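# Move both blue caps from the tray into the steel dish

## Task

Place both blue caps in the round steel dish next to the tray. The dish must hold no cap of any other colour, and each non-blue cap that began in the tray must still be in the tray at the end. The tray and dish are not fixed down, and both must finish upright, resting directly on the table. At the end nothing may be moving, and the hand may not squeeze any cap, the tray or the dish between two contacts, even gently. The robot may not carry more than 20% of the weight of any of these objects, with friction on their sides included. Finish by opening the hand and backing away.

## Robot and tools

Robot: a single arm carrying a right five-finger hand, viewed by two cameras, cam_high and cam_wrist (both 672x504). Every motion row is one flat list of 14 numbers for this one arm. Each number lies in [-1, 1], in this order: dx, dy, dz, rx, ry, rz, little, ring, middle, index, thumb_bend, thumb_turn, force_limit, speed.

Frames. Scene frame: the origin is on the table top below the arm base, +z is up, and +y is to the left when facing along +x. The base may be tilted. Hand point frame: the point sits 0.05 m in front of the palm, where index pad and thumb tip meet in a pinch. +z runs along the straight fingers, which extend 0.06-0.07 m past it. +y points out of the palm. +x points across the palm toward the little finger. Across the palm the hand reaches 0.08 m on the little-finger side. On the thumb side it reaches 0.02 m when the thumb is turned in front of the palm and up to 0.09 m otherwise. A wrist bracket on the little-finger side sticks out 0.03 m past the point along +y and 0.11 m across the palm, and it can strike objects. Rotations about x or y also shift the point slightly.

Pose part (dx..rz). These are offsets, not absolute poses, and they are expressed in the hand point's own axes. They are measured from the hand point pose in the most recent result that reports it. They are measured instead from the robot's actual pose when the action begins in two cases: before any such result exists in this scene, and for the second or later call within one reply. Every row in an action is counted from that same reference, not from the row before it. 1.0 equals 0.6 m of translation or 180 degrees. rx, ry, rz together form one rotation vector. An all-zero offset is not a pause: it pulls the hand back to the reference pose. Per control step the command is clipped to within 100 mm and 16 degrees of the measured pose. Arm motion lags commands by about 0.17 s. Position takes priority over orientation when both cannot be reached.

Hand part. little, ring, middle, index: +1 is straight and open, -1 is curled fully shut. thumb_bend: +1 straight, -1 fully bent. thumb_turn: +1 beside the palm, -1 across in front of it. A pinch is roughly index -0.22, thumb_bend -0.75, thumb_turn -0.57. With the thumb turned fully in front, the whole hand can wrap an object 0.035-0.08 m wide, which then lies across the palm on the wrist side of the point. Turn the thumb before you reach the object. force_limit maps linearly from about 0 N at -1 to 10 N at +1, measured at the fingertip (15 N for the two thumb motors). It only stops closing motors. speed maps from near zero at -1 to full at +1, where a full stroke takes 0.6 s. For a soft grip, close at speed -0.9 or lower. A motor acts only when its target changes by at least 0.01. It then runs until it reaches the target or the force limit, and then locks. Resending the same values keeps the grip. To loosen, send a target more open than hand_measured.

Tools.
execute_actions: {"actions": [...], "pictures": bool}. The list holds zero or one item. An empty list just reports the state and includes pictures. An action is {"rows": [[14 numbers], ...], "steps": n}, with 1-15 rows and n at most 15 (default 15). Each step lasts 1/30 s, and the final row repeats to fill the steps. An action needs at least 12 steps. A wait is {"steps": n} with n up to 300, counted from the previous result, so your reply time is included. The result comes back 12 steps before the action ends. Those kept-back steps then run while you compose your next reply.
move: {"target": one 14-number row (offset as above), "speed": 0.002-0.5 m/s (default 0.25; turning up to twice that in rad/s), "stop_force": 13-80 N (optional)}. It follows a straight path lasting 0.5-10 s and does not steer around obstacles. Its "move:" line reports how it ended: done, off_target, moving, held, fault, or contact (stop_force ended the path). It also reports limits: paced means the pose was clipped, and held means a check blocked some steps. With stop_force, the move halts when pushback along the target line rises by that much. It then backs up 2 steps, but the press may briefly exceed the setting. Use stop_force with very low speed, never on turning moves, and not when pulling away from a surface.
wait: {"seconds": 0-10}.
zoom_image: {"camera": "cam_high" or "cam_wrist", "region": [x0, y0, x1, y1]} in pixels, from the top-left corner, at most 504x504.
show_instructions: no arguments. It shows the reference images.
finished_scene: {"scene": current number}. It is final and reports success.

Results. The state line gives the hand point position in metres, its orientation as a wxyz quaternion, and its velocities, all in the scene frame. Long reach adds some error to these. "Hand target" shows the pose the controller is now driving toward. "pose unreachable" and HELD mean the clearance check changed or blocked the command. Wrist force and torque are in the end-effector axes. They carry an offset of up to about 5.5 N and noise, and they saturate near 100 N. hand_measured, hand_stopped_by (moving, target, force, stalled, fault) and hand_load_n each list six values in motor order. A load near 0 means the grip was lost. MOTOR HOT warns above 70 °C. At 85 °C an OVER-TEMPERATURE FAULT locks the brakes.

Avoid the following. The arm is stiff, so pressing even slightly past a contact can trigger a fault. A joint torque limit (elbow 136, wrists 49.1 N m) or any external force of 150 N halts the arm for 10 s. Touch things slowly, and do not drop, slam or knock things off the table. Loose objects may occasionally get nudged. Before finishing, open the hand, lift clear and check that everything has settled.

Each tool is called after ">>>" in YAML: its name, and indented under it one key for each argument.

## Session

>>> execute_actions:
  actions: []

Scene clock: 0.00 s of 7600.00 s.
end_effector_position=(+1.2682, -0.2022, +0.2867) hand_measured=(+1.000, +1.000, +1.000, +1.000, +1.000, +1.000) hand_load_n=(+0.0, +0.0, +0.0, +0.0, +0.0, +0.0) hand_stopped_by=(target, target, target, target, target, target) hand_force_limit=0.00 hand_speed=-0.80 end_effector_quat_wxyz=(-0.524, +0.673, -0.218, +0.474) end_effector_velocity=(+0.000, +0.001, +0.001) end_effector_angular_velocity=(-0.001, -0.001, +0.002)
Joint positions: [-0.458 -0.574  0.765 -0.204  0.57  -3.549]
Joint velocities: [ 0.    -0.    -0.001 -0.    -0.002 -0.   ]
Wrist force (N, on the end effector, along its own x y z axes, offset not removed): no reading
Wrist torque (N m, same axes, about the end effector's origin, offset not removed): no reading
Hand target: +1.268, -0.202, +0.287; -0.524, +0.673, -0.218, +0.474

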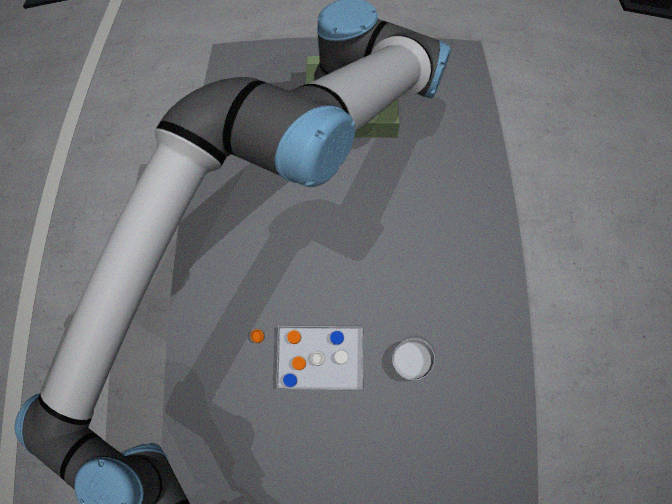

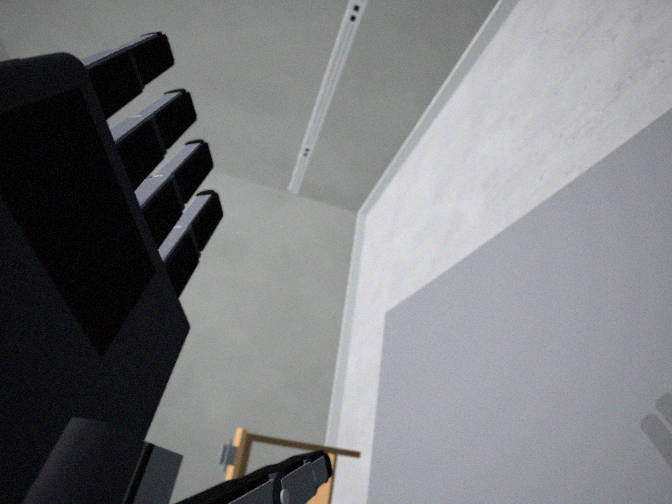

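>>> zoom_image:
  camera: "cam_high"
  region: [265, 315, 375, 400]

>>> zoom_image:
  camera: "cam_high"
  region: [380, 325, 450, 395]

>>> zoom_image:
  camera: "cam_high"
  region: [270, 350, 320, 395]

>>> zoom_image:
  camera: "cam_high"
  region: [305, 320, 370, 375]

Region (265, 315, 375, 400) of cam_high's 672x504 image, scaled by 4.582, with more detail than that image has; it fills the top 389 rows of this view, and the rest is white.

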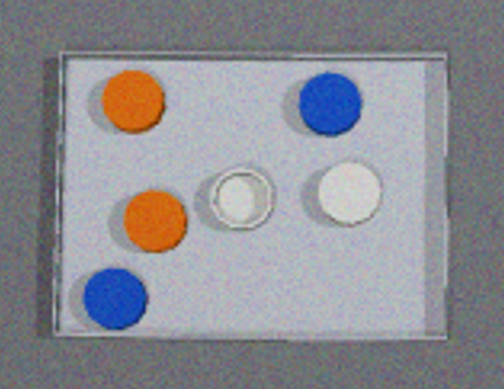

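Region (380, 325, 450, 395) of cam_high's 672x504 image, scaled by 7.200, with more detail than that image has.

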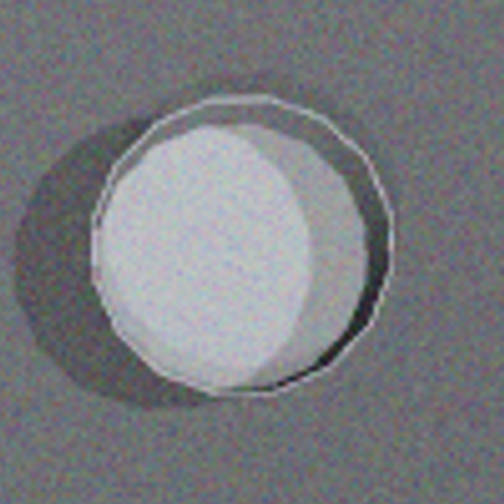

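Region (270, 350, 320, 395) of cam_high's 672x504 image, scaled by 10.080, with more detail than that image has; it fills the top 454 rows of this view, and the rest is white.

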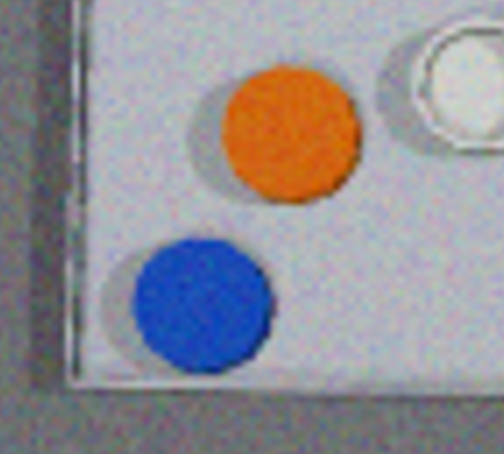

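Region (305, 320, 370, 375) of cam_high's 672x504 image, scaled by 7.754, with more detail than that image has; it fills the top 426 rows of this view, and the rest is white.

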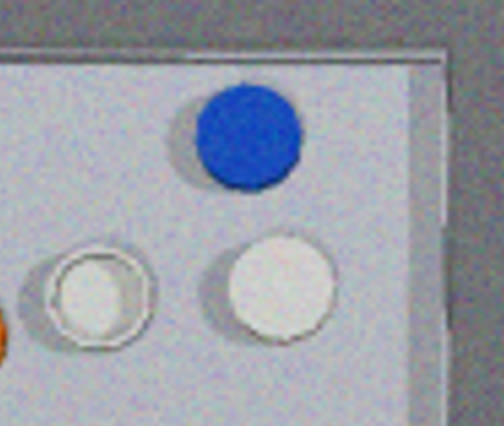

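>>> move:
  target: [-0.6093, 0.1323, -0.6074, -0.2561, 0.6210, 0.2843, 1, 1, 1, 0.25, 0.2, -0.70, -0.1, 0.0]
  speed: 0.45

Scene clock: 12.27 s of 7600.00 s.
end_effector_position=(+0.8018, -0.1244, +0.0654) hand_measured=(+1.000, +1.000, +1.000, +0.250, +0.200, -0.700) hand_load_n=(+0.0, +0.0, +0.0, +0.0, +0.0, +0.0) hand_stopped_by=(target, target, target, target, target, target) hand_force_limit=-0.10 hand_speed=0.00 end_effector_quat_wxyz=(+0.001, -0.001, +0.886, -0.463) end_effector_velocity=(-0.001, +0.001, -0.001) end_effector_angular_velocity=(+0.006, +0.004, -0.011)
Joint positions: [-0.132 -0.766  1.494  0.623  2.509 -1.832]
Joint velocities: [ 0.     0.005 -0.006  0.023 -0.003  0.021]
Wrist force (N, on the end effector, along its own x y z axes, offset not removed): [-0.5 2.2 -0.7]
Wrist torque (N m, same axes, about the end effector's origin, offset not removed): [0.64 0.00 -0.22]
Hand target: +0.802, -0.124, +0.065; +0.001, -0.000, +0.886, -0.463
Off the commanded pose: 0.001 m, 0 deg.
Kept back: nothing.
After step 90, 5.93 s passed at rest.
move: done

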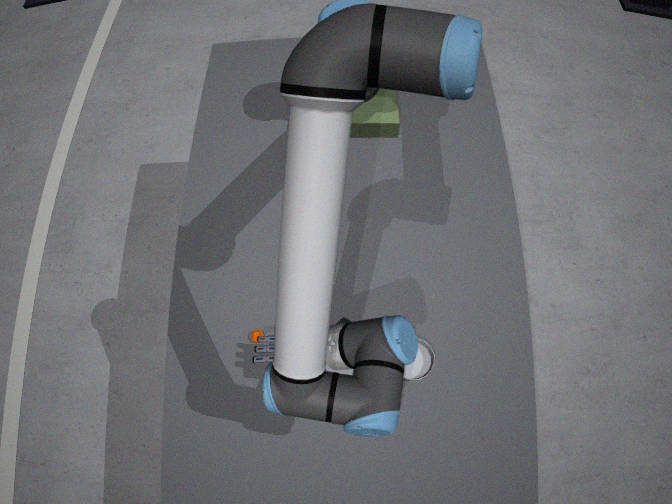

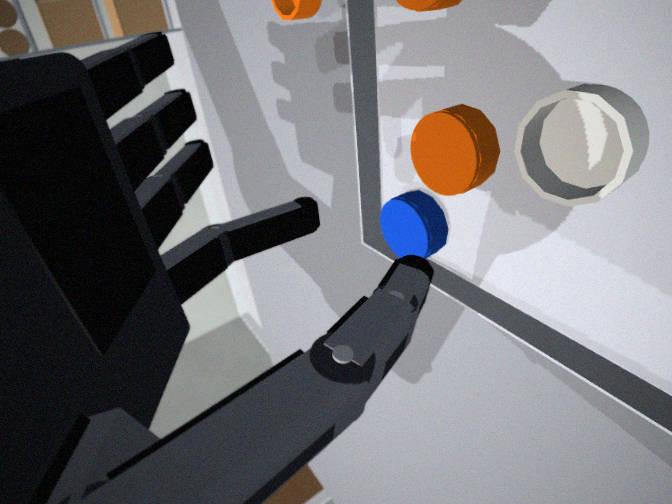

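>>> zoom_image:
  camera: "cam_wrist"
  region: [280, 90, 520, 330]

>>> zoom_image:
  camera: "cam_wrist"
  region: [345, 170, 465, 290]

>>> zoom_image:
  camera: "cam_wrist"
  region: [100, 20, 352, 272]

Region (280, 90, 520, 330) of cam_wrist's 672x504 image, scaled by 2.100, with more detail than that image has.

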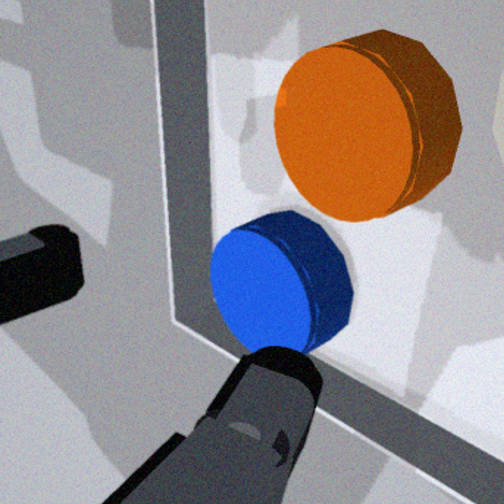

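Region (345, 170, 465, 290) of cam_wrist's 672x504 image, scaled by 4.200, with more detail than that image has.

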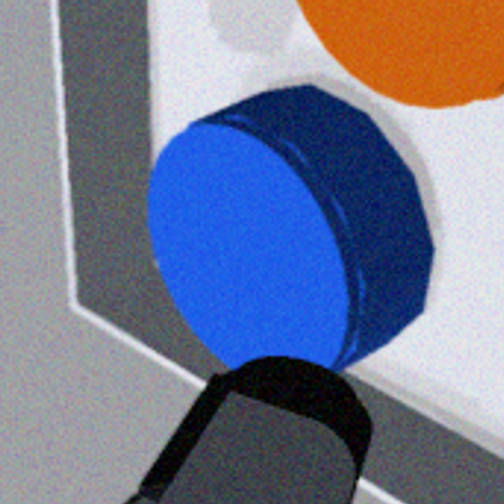

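Region (100, 20, 352, 272) of cam_wrist's 672x504 image, scaled by 2.000, with more detail than that image has.

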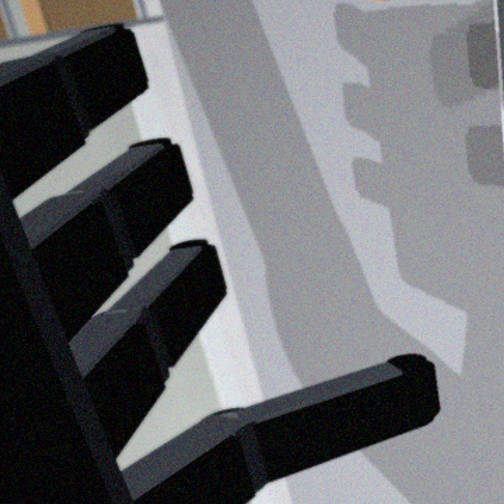

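>>> execute_actions:
  actions: []

Scene clock: 14.67 s of 7600.00 s.
end_effector_position=(+0.8017, -0.1243, +0.0653) hand_measured=(+1.000, +1.000, +1.000, +0.250, +0.200, -0.700) hand_load_n=(+0.0, +0.0, +0.0, +0.0, +0.0, +0.0) hand_stopped_by=(target, target, target, target, target, target) hand_force_limit=-0.10 hand_speed=0.00 end_effector_quat_wxyz=(+0.001, -0.000, +0.886, -0.463) end_effector_velocity=(+0.000, -0.001, +0.000) end_effector_angular_velocity=(-0.001, -0.000, -0.001)
Joint positions: [-0.132 -0.765  1.493  0.625  2.509 -1.83 ]
Joint velocities: [-0.001  0.    -0.001 -0.     0.001 -0.   ]
Wrist force (N, on the end effector, along its own x y z axes, offset not removed): [0.8 -0.9 1.5]
Wrist torque (N m, same axes, about the end effector's origin, offset not removed): [-0.07 -0.39 -0.07]
Hand target: +0.802, -0.124, +0.065; +0.001, -0.000, +0.886, -0.463
Off the commanded pose: 0.001 m, 0 deg.
Kept back: nothing.
Steps of this call (steps 1 to 72: nothing new was sent). Readings (end_effector_position | what the end effector reports):
1: (+0.8018, -0.1243, +0.0654) | hand_measured=(+1.000, +1.000, +1.000, +0.250, +0.200, -0.700) hand_load_n=(+0.0, +0.0, +0.0, +0.0, +0.0, +0.0) hand_stopped_by=(target, target, target, target, target, target) hand_force_limit=-0.10 hand_speed=0.00
2: (+0.8018, -0.1243, +0.0654) | hand_measured=(+1.000, +1.000, +1.000, +0.250, +0.200, -0.700) hand_load_n=(+0.0, +0.0, +0.0, +0.0, +0.0, +0.0) hand_stopped_by=(target, target, target, target, target, target) hand_force_limit=-0.10 hand_speed=0.00
4: (+0.8018, -0.1243, +0.0654) | hand_measured=(+1.000, +1.000, +1.000, +0.250, +0.200, -0.700) hand_load_n=(+0.0, +0.0, +0.0, +0.0, +0.0, +0.0) hand_stopped_by=(target, target, target, target, target, target) hand_force_limit=-0.10 hand_speed=0.00
8: (+0.8018, -0.1243, +0.0654) | hand_measured=(+1.000, +1.000, +1.000, +0.250, +0.200, -0.700) hand_load_n=(+0.0, +0.0, +0.0, +0.0, +0.0, +0.0) hand_stopped_by=(target, target, target, target, target, target) hand_force_limit=-0.10 hand_speed=0.00
72: the state above

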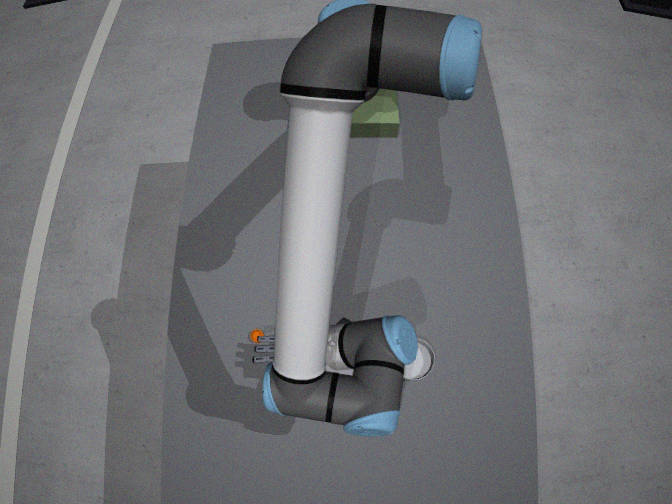

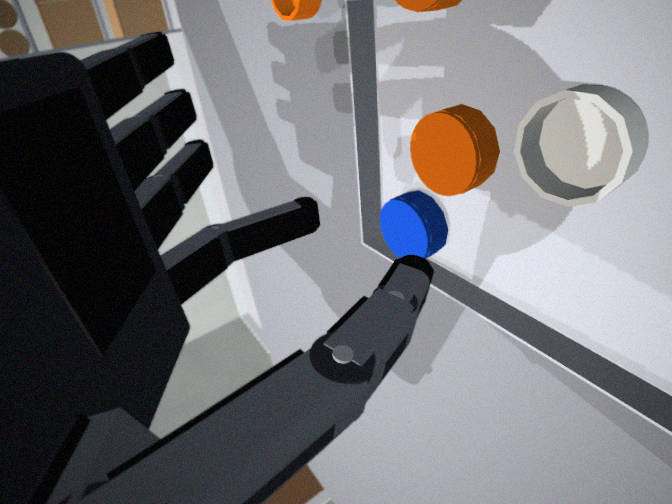

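>>> zoom_image:
  camera: "cam_wrist"
  region: [290, 80, 530, 300]

Region (290, 80, 530, 300) of cam_wrist's 672x504 image, scaled by 2.100, with more detail than that image has; it fills the top 462 rows of this view, and the rest is white.

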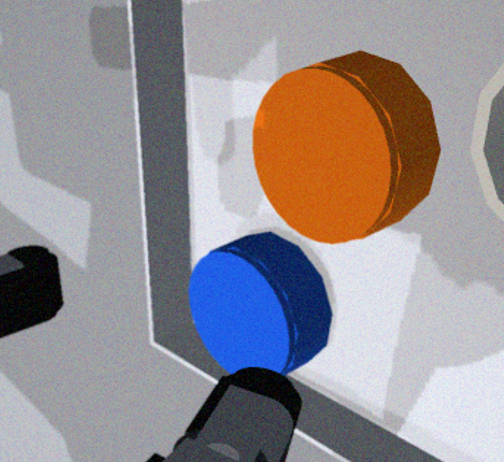

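>>> move:
  target: [-0.028, 0.0347, 0.0298, 0, 0, 0, 1, 1, 1, 0.25, 0.2, -0.7, -0.1, 0.0]
  speed: 0.08

>>> zoom_image:
  camera: "cam_wrist"
  region: [260, 110, 500, 330]

Scene clock: 19.07 s of 7600.00 s.
end_effector_position=(+0.8184, -0.1271, +0.0382) hand_measured=(+1.000, +1.000, +1.000, +0.250, +0.200, -0.700) hand_load_n=(+0.0, +0.0, +0.0, +0.0, +0.0, +0.0) hand_stopped_by=(target, target, target, target, target, target) hand_force_limit=-0.10 hand_speed=0.00 end_effector_quat_wxyz=(+0.001, -0.000, +0.887, -0.463) end_effector_velocity=(+0.001, +0.000, -0.002) end_effector_angular_velocity=(-0.001, +0.000, +0.000)
Joint positions: [-0.132 -0.715  1.452  0.616  2.509 -1.83 ]
Joint velocities: [ 0.001  0.004 -0.003 -0.     0.001  0.   ]
Wrist force (N, on the end effector, along its own x y z axes, offset not removed): [-2.1 1.4 1.6]
Wrist torque (N m, same axes, about the end effector's origin, offset not removed): [0.27 0.18 -0.26]
Hand target: +0.819, -0.127, +0.038; +0.001, -0.000, +0.886, -0.463
Off the commanded pose: 0.000 m, 0 deg.
Kept back: nothing.
After step 90, 0.50 s passed at rest.
move: done

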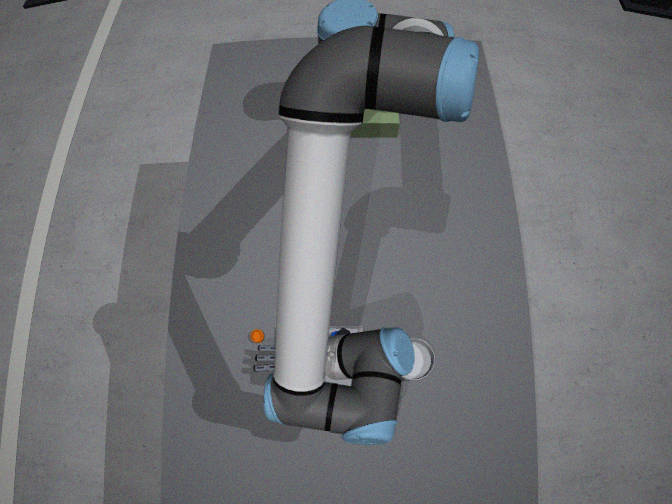

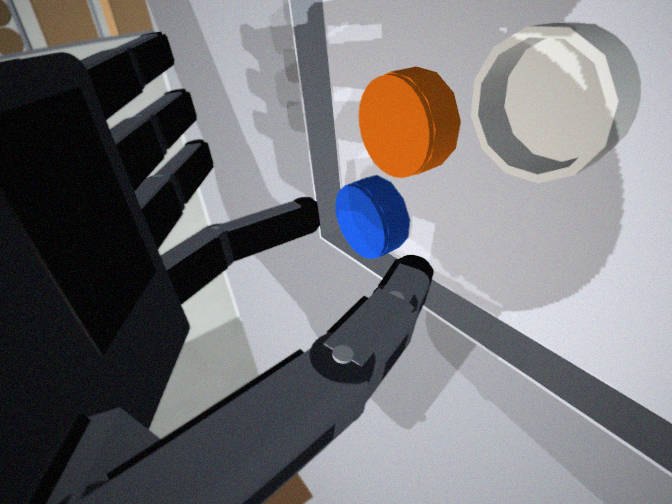

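Region (260, 110, 500, 330) of cam_wrist's 672x504 image, scaled by 2.100, with more detail than that image has; it fills the top 462 rows of this view, and the rest is white.

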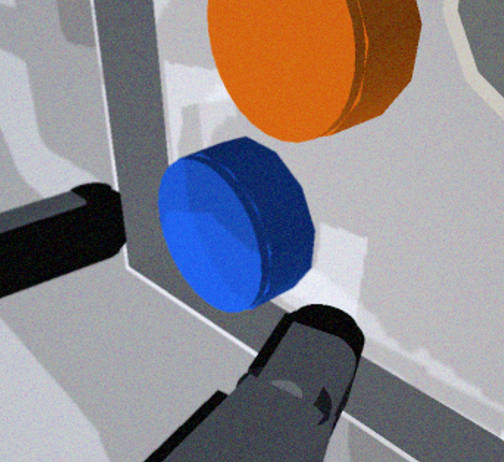

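>>> zoom_image:
  camera: "cam_wrist"
  region: [290, 150, 400, 260]

Region (290, 150, 400, 260) of cam_wrist's 672x504 image, scaled by 4.582, with more detail than that image has.

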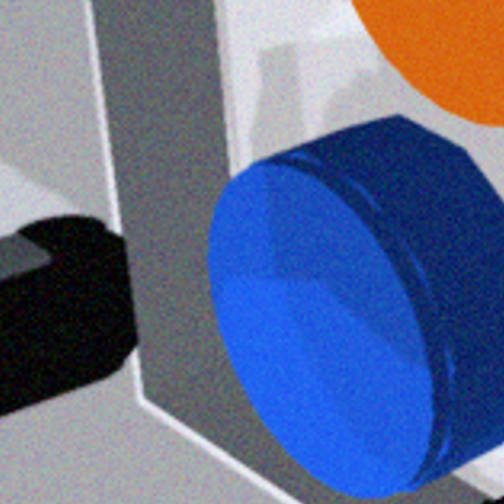

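>>> zoom_image:
  camera: "cam_wrist"
  region: [345, 55, 475, 185]

Region (345, 55, 475, 185) of cam_wrist's 672x504 image, scaled by 3.877, with more detail than that image has.

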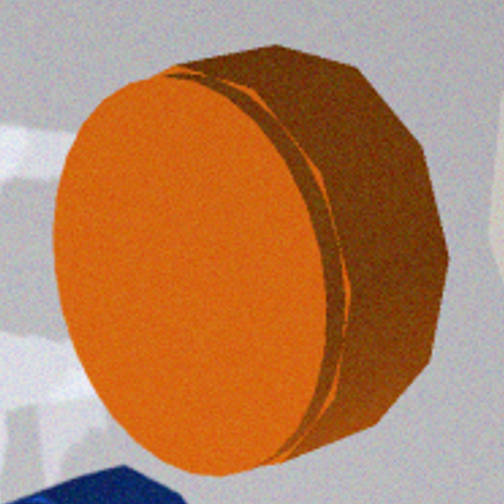

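>>> move:
  target: [0.029, 0.0038, -0.0025, 0, 0, 0, 1, 1, 1, 0.25, 0.2, -0.7, -0.1, 0.0]
  speed: 0.06

>>> move:
  target: [0, 0.0171, 0.012, 0, 0, 0, 1, 1, 1, 0.25, 0.2, -0.7, -0.1, 0.0]
  speed: 0.03

>>> zoom_image:
  camera: "cam_wrist"
  region: [250, 150, 400, 300]

Scene clock: 29.17 s of 7600.00 s.
end_effector_position=(+0.8012, -0.1246, +0.0373) hand_measured=(+1.000, +1.000, +1.000, +0.250, +0.200, -0.700) hand_load_n=(+0.0, +0.0, +0.0, +0.0, +0.0, +0.0) hand_stopped_by=(target, target, target, target, target, target) hand_force_limit=-0.10 hand_speed=0.00 end_effector_quat_wxyz=(+0.001, -0.000, +0.886, -0.463) end_effector_velocity=(-0.003, -0.000, -0.000) end_effector_angular_velocity=(-0.001, +0.002, -0.000)
Joint positions: [-0.132 -0.735  1.496  0.591  2.509 -1.83 ]
Joint velocities: [-0.001 -0.003  0.007 -0.003  0.001 -0.001]
Wrist force (N, on the end effector, along its own x y z axes, offset not removed): [-0.2 4.1 -0.1]
Wrist torque (N m, same axes, about the end effector's origin, offset not removed): [0.81 -0.13 -0.01]
Hand target: +0.801, -0.125, +0.037; +0.000, -0.000, +0.887, -0.463
Off the commanded pose: 0.000 m, 0 deg.
Kept back: nothing.
After step 90, 6.27 s passed at rest.
move: done

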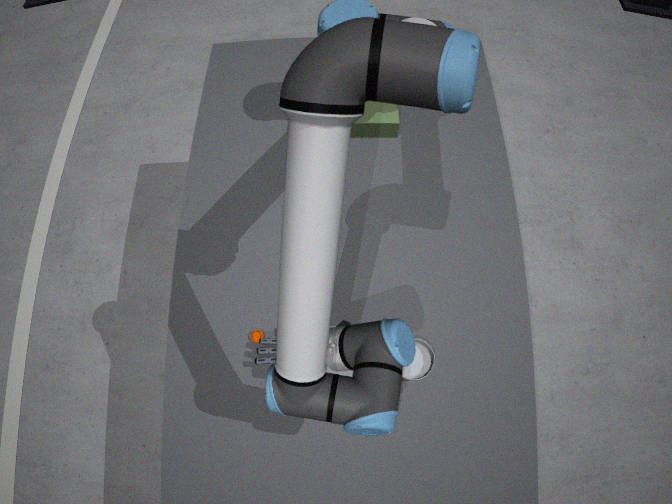

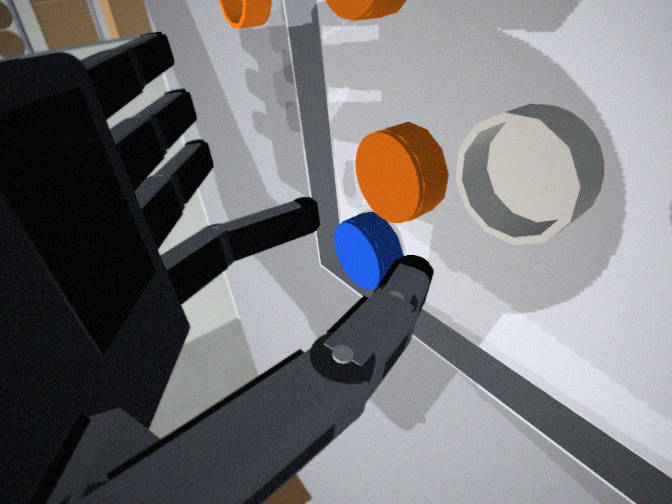

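Scene clock: 29.97 s of 7600.00 s.
end_effector_position=(+0.8012, -0.1247, +0.0250) hand_measured=(+1.000, +1.000, +1.000, +0.250, +0.200, -0.700) hand_load_n=(+0.0, +0.0, +0.0, +0.0, +0.0, +0.0) hand_stopped_by=(target, target, target, target, target, target) hand_force_limit=-0.10 hand_speed=0.00 end_effector_quat_wxyz=(+0.000, -0.000, +0.886, -0.463) end_effector_velocity=(-0.001, -0.000, -0.003) end_effector_angular_velocity=(-0.000, +0.001, -0.000)
Joint positions: [-0.132 -0.72   1.496  0.577  2.509 -1.83 ]
Joint velocities: [-0.     0.003  0.001 -0.003  0.001 -0.   ]
Wrist force (N, on the end effector, along its own x y z axes, offset not removed): [3.0 2.4 -2.1]
Wrist torque (N m, same axes, about the end effector's origin, offset not removed): [0.64 -0.49 0.28]
Hand target: +0.801, -0.125, +0.025; +0.001, -0.000, +0.886, -0.463
Off the commanded pose: 0.000 m, 0 deg.
Kept back: nothing.
move: done

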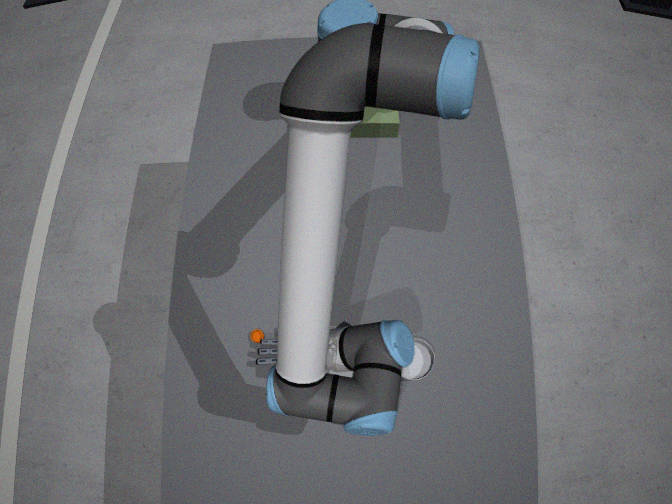

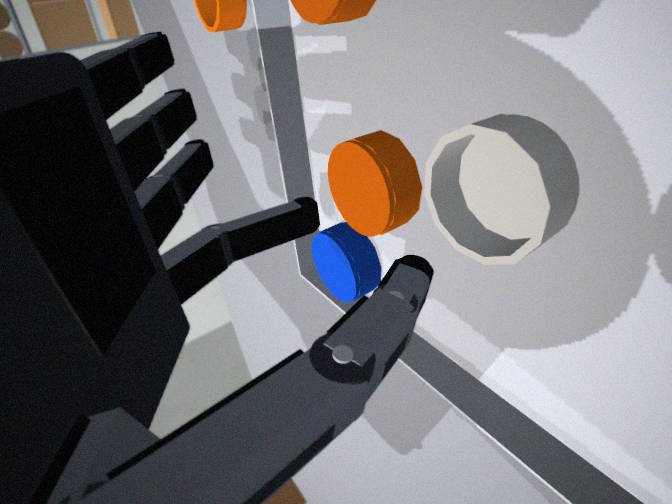

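Region (250, 150, 400, 300) of cam_wrist's 672x504 image, scaled by 3.360, with more detail than that image has.

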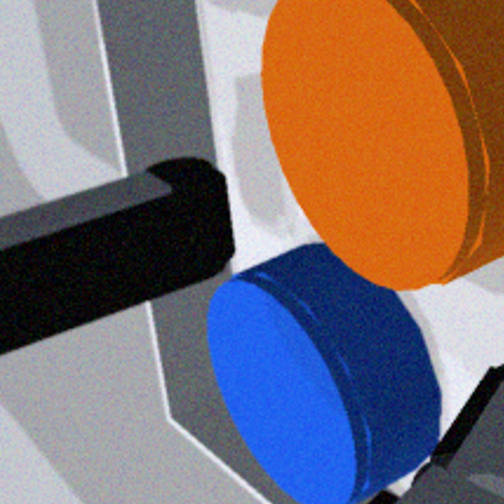

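>>> execute_actions:
  actions: []

>>> zoom_image:
  camera: "cam_wrist"
  region: [310, 120, 440, 250]

>>> zoom_image:
  camera: "cam_wrist"
  region: [270, 180, 400, 310]

Scene clock: 30.70 s of 7600.00 s.
end_effector_position=(+0.8012, -0.1246, +0.0247) hand_measured=(+1.000, +1.000, +1.000, +0.250, +0.200, -0.700) hand_load_n=(+0.0, +0.0, +0.0, +0.0, +0.0, +0.0) hand_stopped_by=(target, target, target, target, target, target) hand_force_limit=-0.10 hand_speed=0.00 end_effector_quat_wxyz=(+0.001, -0.000, +0.886, -0.463) end_effector_velocity=(+0.000, +0.000, +0.000) end_effector_angular_velocity=(-0.001, -0.001, +0.000)
Joint positions: [-0.132 -0.72   1.496  0.577  2.509 -1.83 ]
Joint velocities: [ 0.    -0.    -0.    -0.001  0.001 -0.   ]
Wrist force (N, on the end effector, along its own x y z axes, offset not removed): [-0.1 -1.1 -1.8]
Wrist torque (N m, same axes, about the end effector's origin, offset not removed): [0.28 -0.03 -0.14]
Hand target: +0.801, -0.125, +0.025; +0.001, -0.000, +0.886, -0.463
Off the commanded pose: 0.000 m, 0 deg.
Kept back: nothing.
Steps of this call (steps 1 to 22: nothing new was sent). Readings (end_effector_position | what the end effector reports):
1: (+0.8012, -0.1247, +0.0249) | hand_measured=(+1.000, +1.000, +1.000, +0.250, +0.200, -0.700) hand_load_n=(+0.0, +0.0, +0.0, +0.0, +0.0, +0.0) hand_stopped_by=(target, target, target, target, target, target) hand_force_limit=-0.10 hand_speed=0.00
2: (+0.8012, -0.1247, +0.0249) | hand_measured=(+1.000, +1.000, +1.000, +0.250, +0.200, -0.700) hand_load_n=(+0.0, +0.0, +0.0, +0.0, +0.0, +0.0) hand_stopped_by=(target, target, target, target, target, target) hand_force_limit=-0.10 hand_speed=0.00
4: (+0.8012, -0.1247, +0.0248) | hand_measured=(+1.000, +1.000, +1.000, +0.250, +0.200, -0.700) hand_load_n=(+0.0, +0.0, +0.0, +0.0, +0.0, +0.0) hand_stopped_by=(target, target, target, target, target, target) hand_force_limit=-0.10 hand_speed=0.00
8: (+0.8012, -0.1246, +0.0247) | hand_measured=(+1.000, +1.000, +1.000, +0.250, +0.200, -0.700) hand_load_n=(+0.0, +0.0, +0.0, +0.0, +0.0, +0.0) hand_stopped_by=(target, target, target, target, target, target) hand_force_limit=-0.10 hand_speed=0.00
22: the state above

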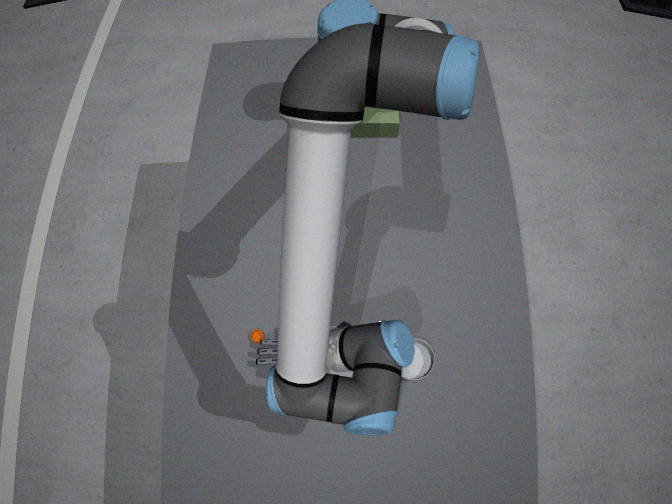

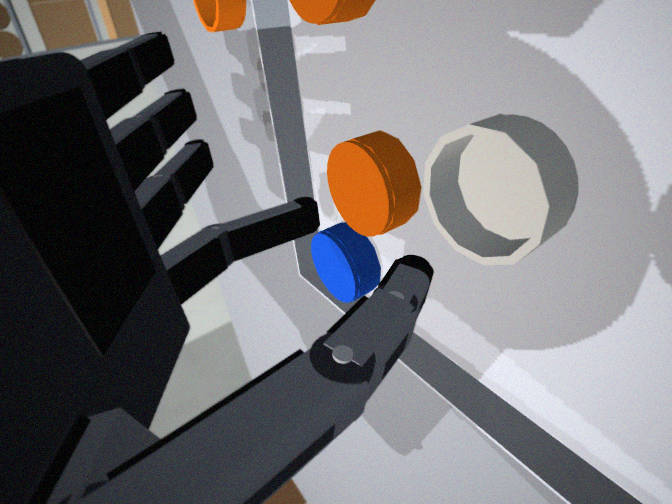

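Region (310, 120, 440, 250) of cam_wrist's 672x504 image, scaled by 3.877, with more detail than that image has.

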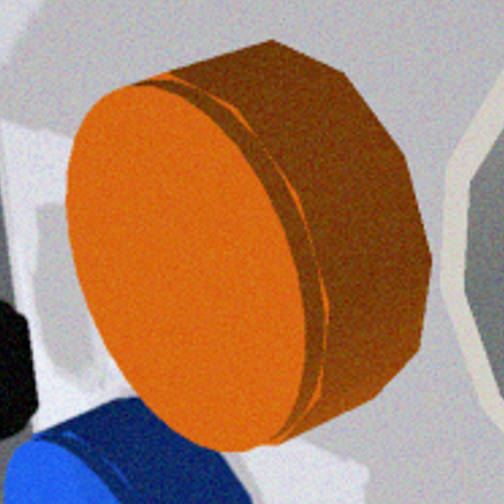

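Region (270, 180, 400, 310) of cam_wrist's 672x504 image, scaled by 3.877, with more detail than that image has.

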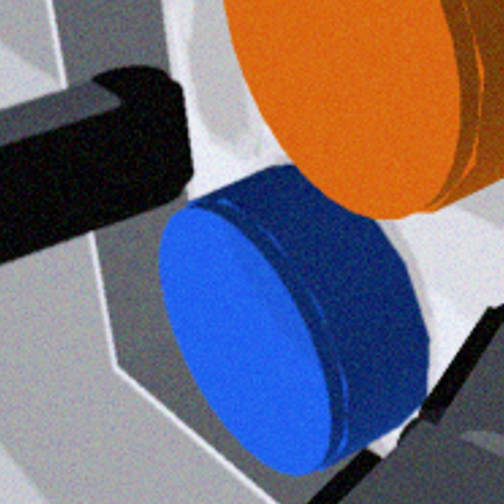

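>>> move:
  target: [0, 0.0022, 0.0076, 0, 0, 0, 1, 1, 1, 0.25, 0.2, -0.7, -0.1, 0.0]
  speed: 0.015

>>> execute_actions:
  actions:
    - {"steps": 6}
  pictures: true

>>> zoom_image:
  camera: "cam_wrist"
  region: [270, 180, 400, 310]

Scene clock: 38.67 s of 7600.00 s.
end_effector_position=(+0.8012, -0.1274, +0.0212) hand_measured=(+1.000, +1.000, +1.000, +0.250, +0.200, -0.700) hand_load_n=(+0.0, +0.0, +0.0, +0.0, +0.0, +0.0) hand_stopped_by=(target, target, target, target, target, target) hand_force_limit=-0.10 hand_speed=0.00 end_effector_quat_wxyz=(+0.000, -0.000, +0.886, -0.463) end_effector_velocity=(+0.001, -0.002, -0.001) end_effector_angular_velocity=(-0.000, -0.001, -0.000)
Joint positions: [-0.135 -0.717  1.497  0.568  2.508 -1.836]
Joint velocities: [-0.002  0.001 -0.001 -0.004 -0.    -0.003]
Wrist force (N, on the end effector, along its own x y z axes, offset not removed): [2.3 0.0 1.1]
Wrist torque (N m, same axes, about the end effector's origin, offset not removed): [0.17 -0.63 0.04]
Hand target: +0.801, -0.128, +0.021; +0.000, -0.000, +0.886, -0.463
Off the commanded pose: 0.000 m, 0 deg.
Kept back: nothing.
After step 90, 4.27 s passed at rest.
move: done

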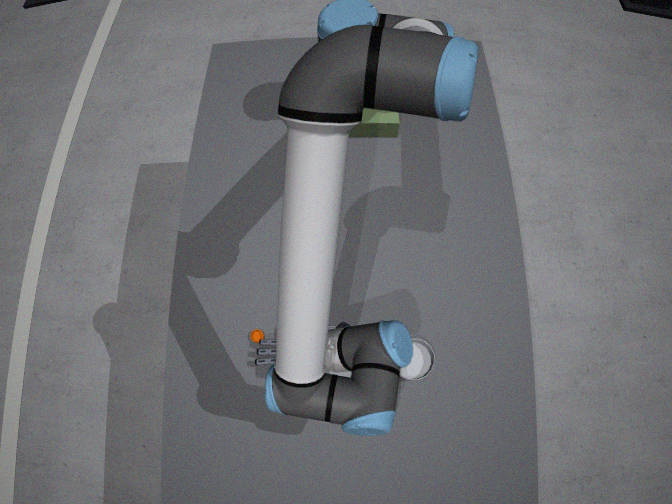

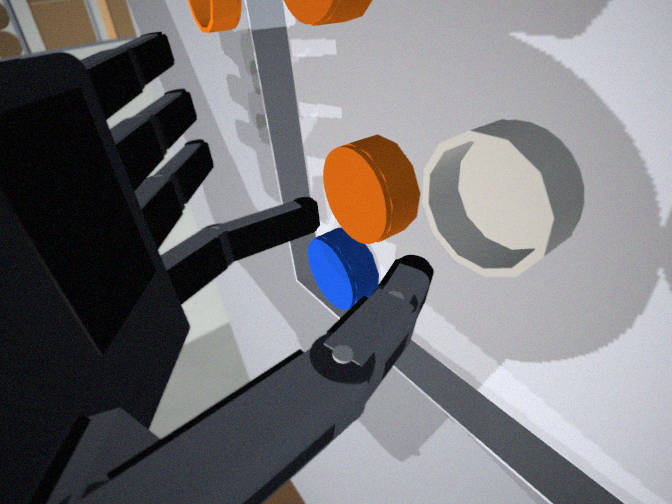

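Scene clock: 38.87 s of 7600.00 s.
end_effector_position=(+0.8012, -0.1276, +0.0210) hand_measured=(+1.000, +1.000, +1.000, +0.250, +0.200, -0.700) hand_load_n=(+0.0, +0.0, +0.0, -0.5, +0.0, +0.0) hand_stopped_by=(target, target, target, target, target, target) hand_force_limit=-0.10 hand_speed=0.00 end_effector_quat_wxyz=(+0.001, -0.000, +0.886, -0.463) end_effector_velocity=(-0.000, -0.001, +0.000) end_effector_angular_velocity=(-0.001, -0.001, -0.001)
Joint positions: [-0.135 -0.717  1.497  0.568  2.508 -1.836]
Joint velocities: [-0.001 -0.     0.    -0.001  0.    -0.001]
Wrist force (N, on the end effector, along its own x y z axes, offset not removed): [-1.6 -1.8 -1.0]
Wrist torque (N m, same axes, about the end effector's origin, offset not removed): [-0.02 0.09 -0.27]
Hand target: +0.801, -0.128, +0.021; +0.000, -0.000, +0.886, -0.463
Off the commanded pose: 0.000 m, 0 deg.
Kept back: nothing.
Steps of this call (steps 1 to 6: nothing new was sent). Readings (end_effector_position | what the end effector reports):
1: (+0.8012, -0.1275, +0.0211) | hand_measured=(+1.000, +1.000, +1.000, +0.250, +0.200, -0.700) hand_load_n=(+0.0, +0.0, +0.0, +0.0, +0.0, +0.0) hand_stopped_by=(target, target, target, target, target, target) hand_force_limit=-0.10 hand_speed=0.00
2: (+0.8012, -0.1275, +0.0211) | hand_measured=(+1.000, +1.000, +1.000, +0.250, +0.200, -0.700) hand_load_n=(+0.0, +0.0, +0.0, -0.5, +0.0, +0.0) hand_stopped_by=(target, target, target, target, target, target) hand_force_limit=-0.10 hand_speed=0.00
4: (+0.8012, -0.1275, +0.0211) | hand_measured=(+1.000, +1.000, +1.000, +0.250, +0.200, -0.700) hand_load_n=(+0.0, +0.0, +0.0, -0.5, +0.0, +0.0) hand_stopped_by=(target, target, target, target, target, target) hand_force_limit=-0.10 hand_speed=0.00
6: the state above

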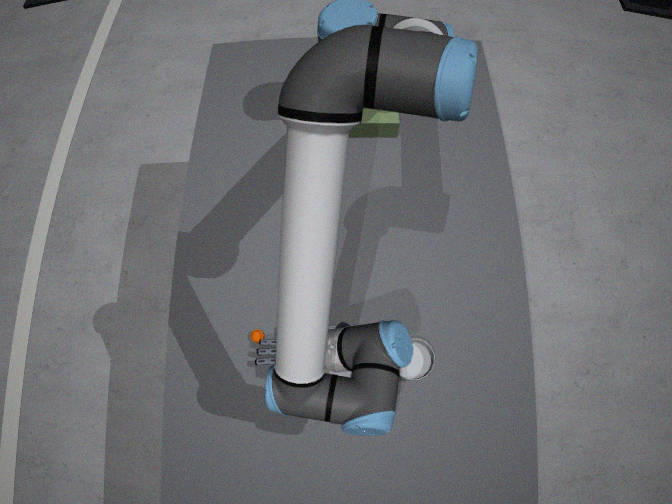

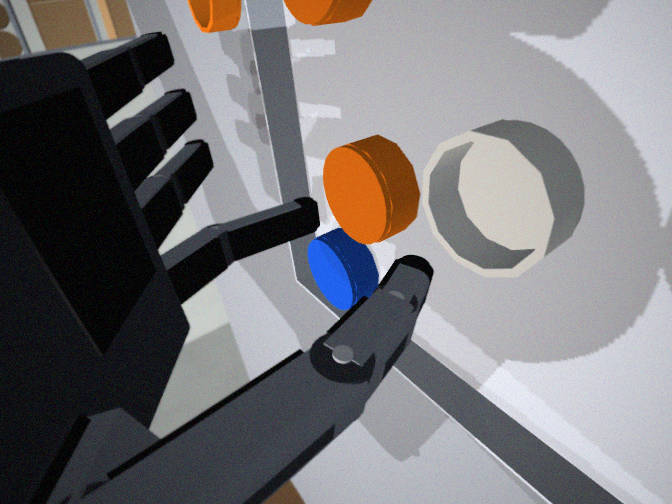

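Region (270, 180, 400, 310) of cam_wrist's 672x504 image, scaled by 3.877, with more detail than that image has.

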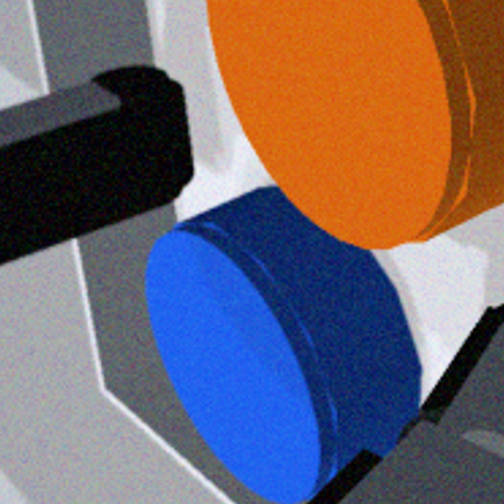

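>>> move:
  target: [-0.0313, 0.0006, -0.0008, 0, 0, 0, 1, 1, 1, 0.25, 0.2, -0.7, -0.1, 0.0]
  speed: 0.03

>>> zoom_image:
  camera: "cam_wrist"
  region: [250, 140, 450, 320]

Scene clock: 40.33 s of 7600.00 s.
end_effector_position=(+0.8197, -0.1269, +0.0210) hand_measured=(+1.000, +1.000, +1.000, +0.250, +0.200, -0.700) hand_load_n=(+0.0, +0.0, +0.0, +0.0, +0.0, +0.0) hand_stopped_by=(target, target, target, target, target, target) hand_force_limit=-0.10 hand_speed=0.00 end_effector_quat_wxyz=(+0.001, -0.000, +0.886, -0.463) end_effector_velocity=(+0.003, +0.001, +0.000) end_effector_angular_velocity=(+0.000, +0.000, +0.001)
Joint positions: [-0.131 -0.694  1.449  0.599  2.509 -1.829]
Joint velocities: [ 0.002  0.003 -0.007  0.005 -0.     0.001]
Wrist force (N, on the end effector, along its own x y z axes, offset not removed): [-0.1 -1.6 -1.8]
Wrist torque (N m, same axes, about the end effector's origin, offset not removed): [0.09 -0.07 -0.14]
Hand target: +0.820, -0.127, +0.021; +0.001, -0.000, +0.886, -0.463
Off the commanded pose: 0.000 m, 0 deg.
Kept back: nothing.
move: done

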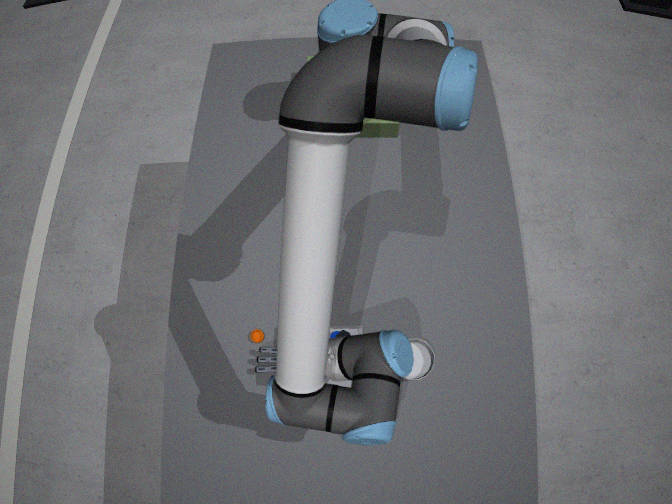

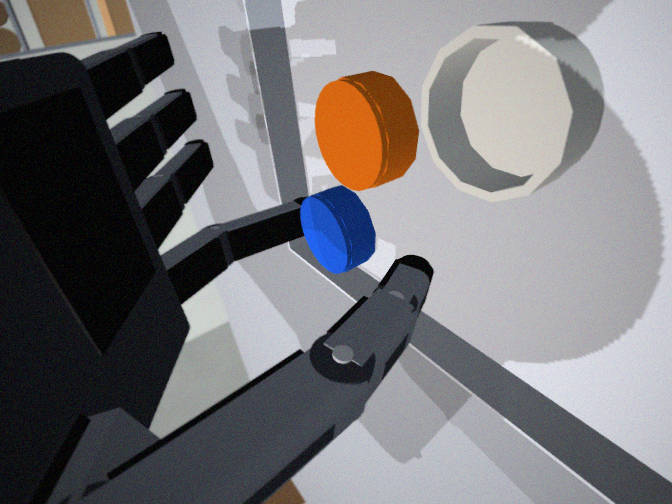

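Region (250, 140, 450, 320) of cam_wrist's 672x504 image, scaled by 2.520, with more detail than that image has; it fills the top 454 rows of this view, and the rest is white.

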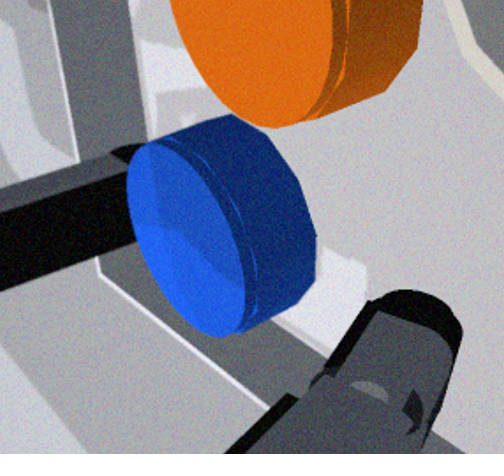

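>>> move:
  target: [-0.0005, 0, 0, 0, 0, 0, 1, 1, 1, -0.3, 0.2, -0.7, -0.1, -0.87]
  speed: 0.02

>>> zoom_image:
  camera: "cam_wrist"
  region: [250, 140, 450, 320]

Scene clock: 42.57 s of 7600.00 s.
end_effector_position=(+0.8200, -0.1269, +0.0210) hand_measured=(+1.000, +1.000, +1.000, -0.072, +0.202, -0.700) hand_load_n=(+0.0, +0.0, +0.0, +5.5, +5.0, +0.0) hand_stopped_by=(target, target, target, force, target, target) hand_force_limit=-0.10 hand_speed=-0.87 end_effector_quat_wxyz=(+0.001, -0.000, +0.886, -0.463) end_effector_velocity=(-0.001, -0.001, -0.000) end_effector_angular_velocity=(-0.000, +0.001, -0.002)
Joint positions: [-0.131 -0.693  1.448  0.599  2.509 -1.828]
Joint velocities: [-0.002  0.     0.     0.     0.001  0.   ]
Wrist force (N, on the end effector, along its own x y z axes, offset not removed): [0.5 2.4 0.2]
Wrist torque (N m, same axes, about the end effector's origin, offset not removed): [0.73 -0.14 0.02]
Hand target: +0.820, -0.127, +0.021; +0.001, -0.000, +0.886, -0.463
Off the commanded pose: 0.000 m, 0 deg.
Kept back: nothing.
move: done

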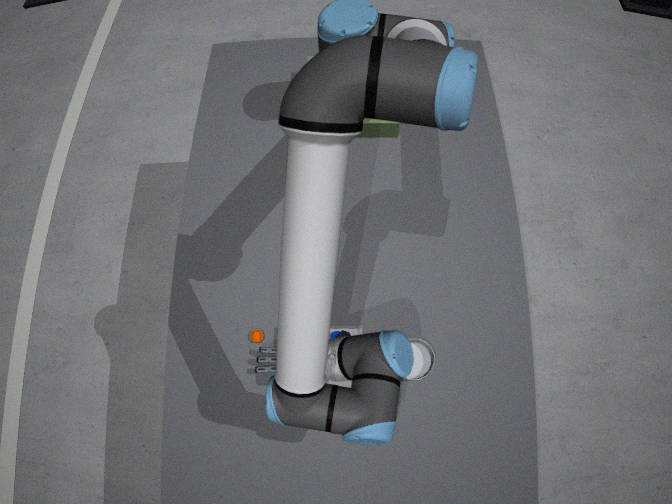

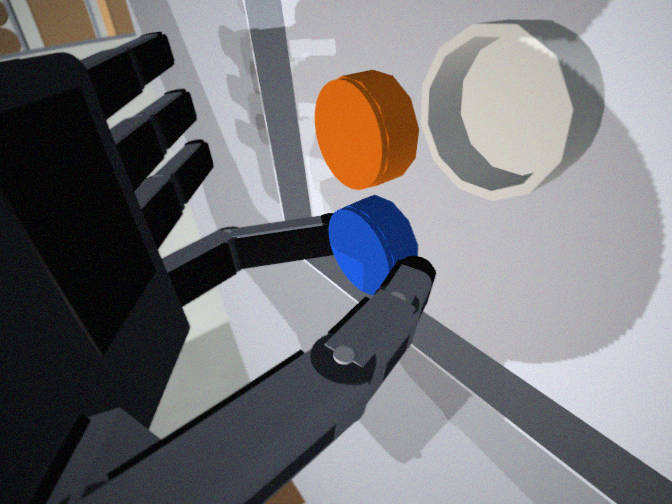

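Region (250, 140, 450, 320) of cam_wrist's 672x504 image, scaled by 2.520, with more detail than that image has; it fills the top 454 rows of this view, and the rest is white.

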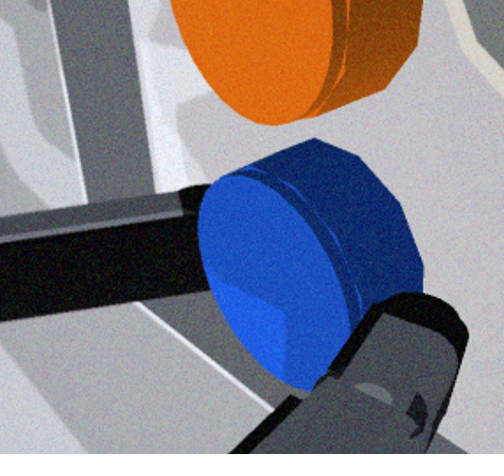

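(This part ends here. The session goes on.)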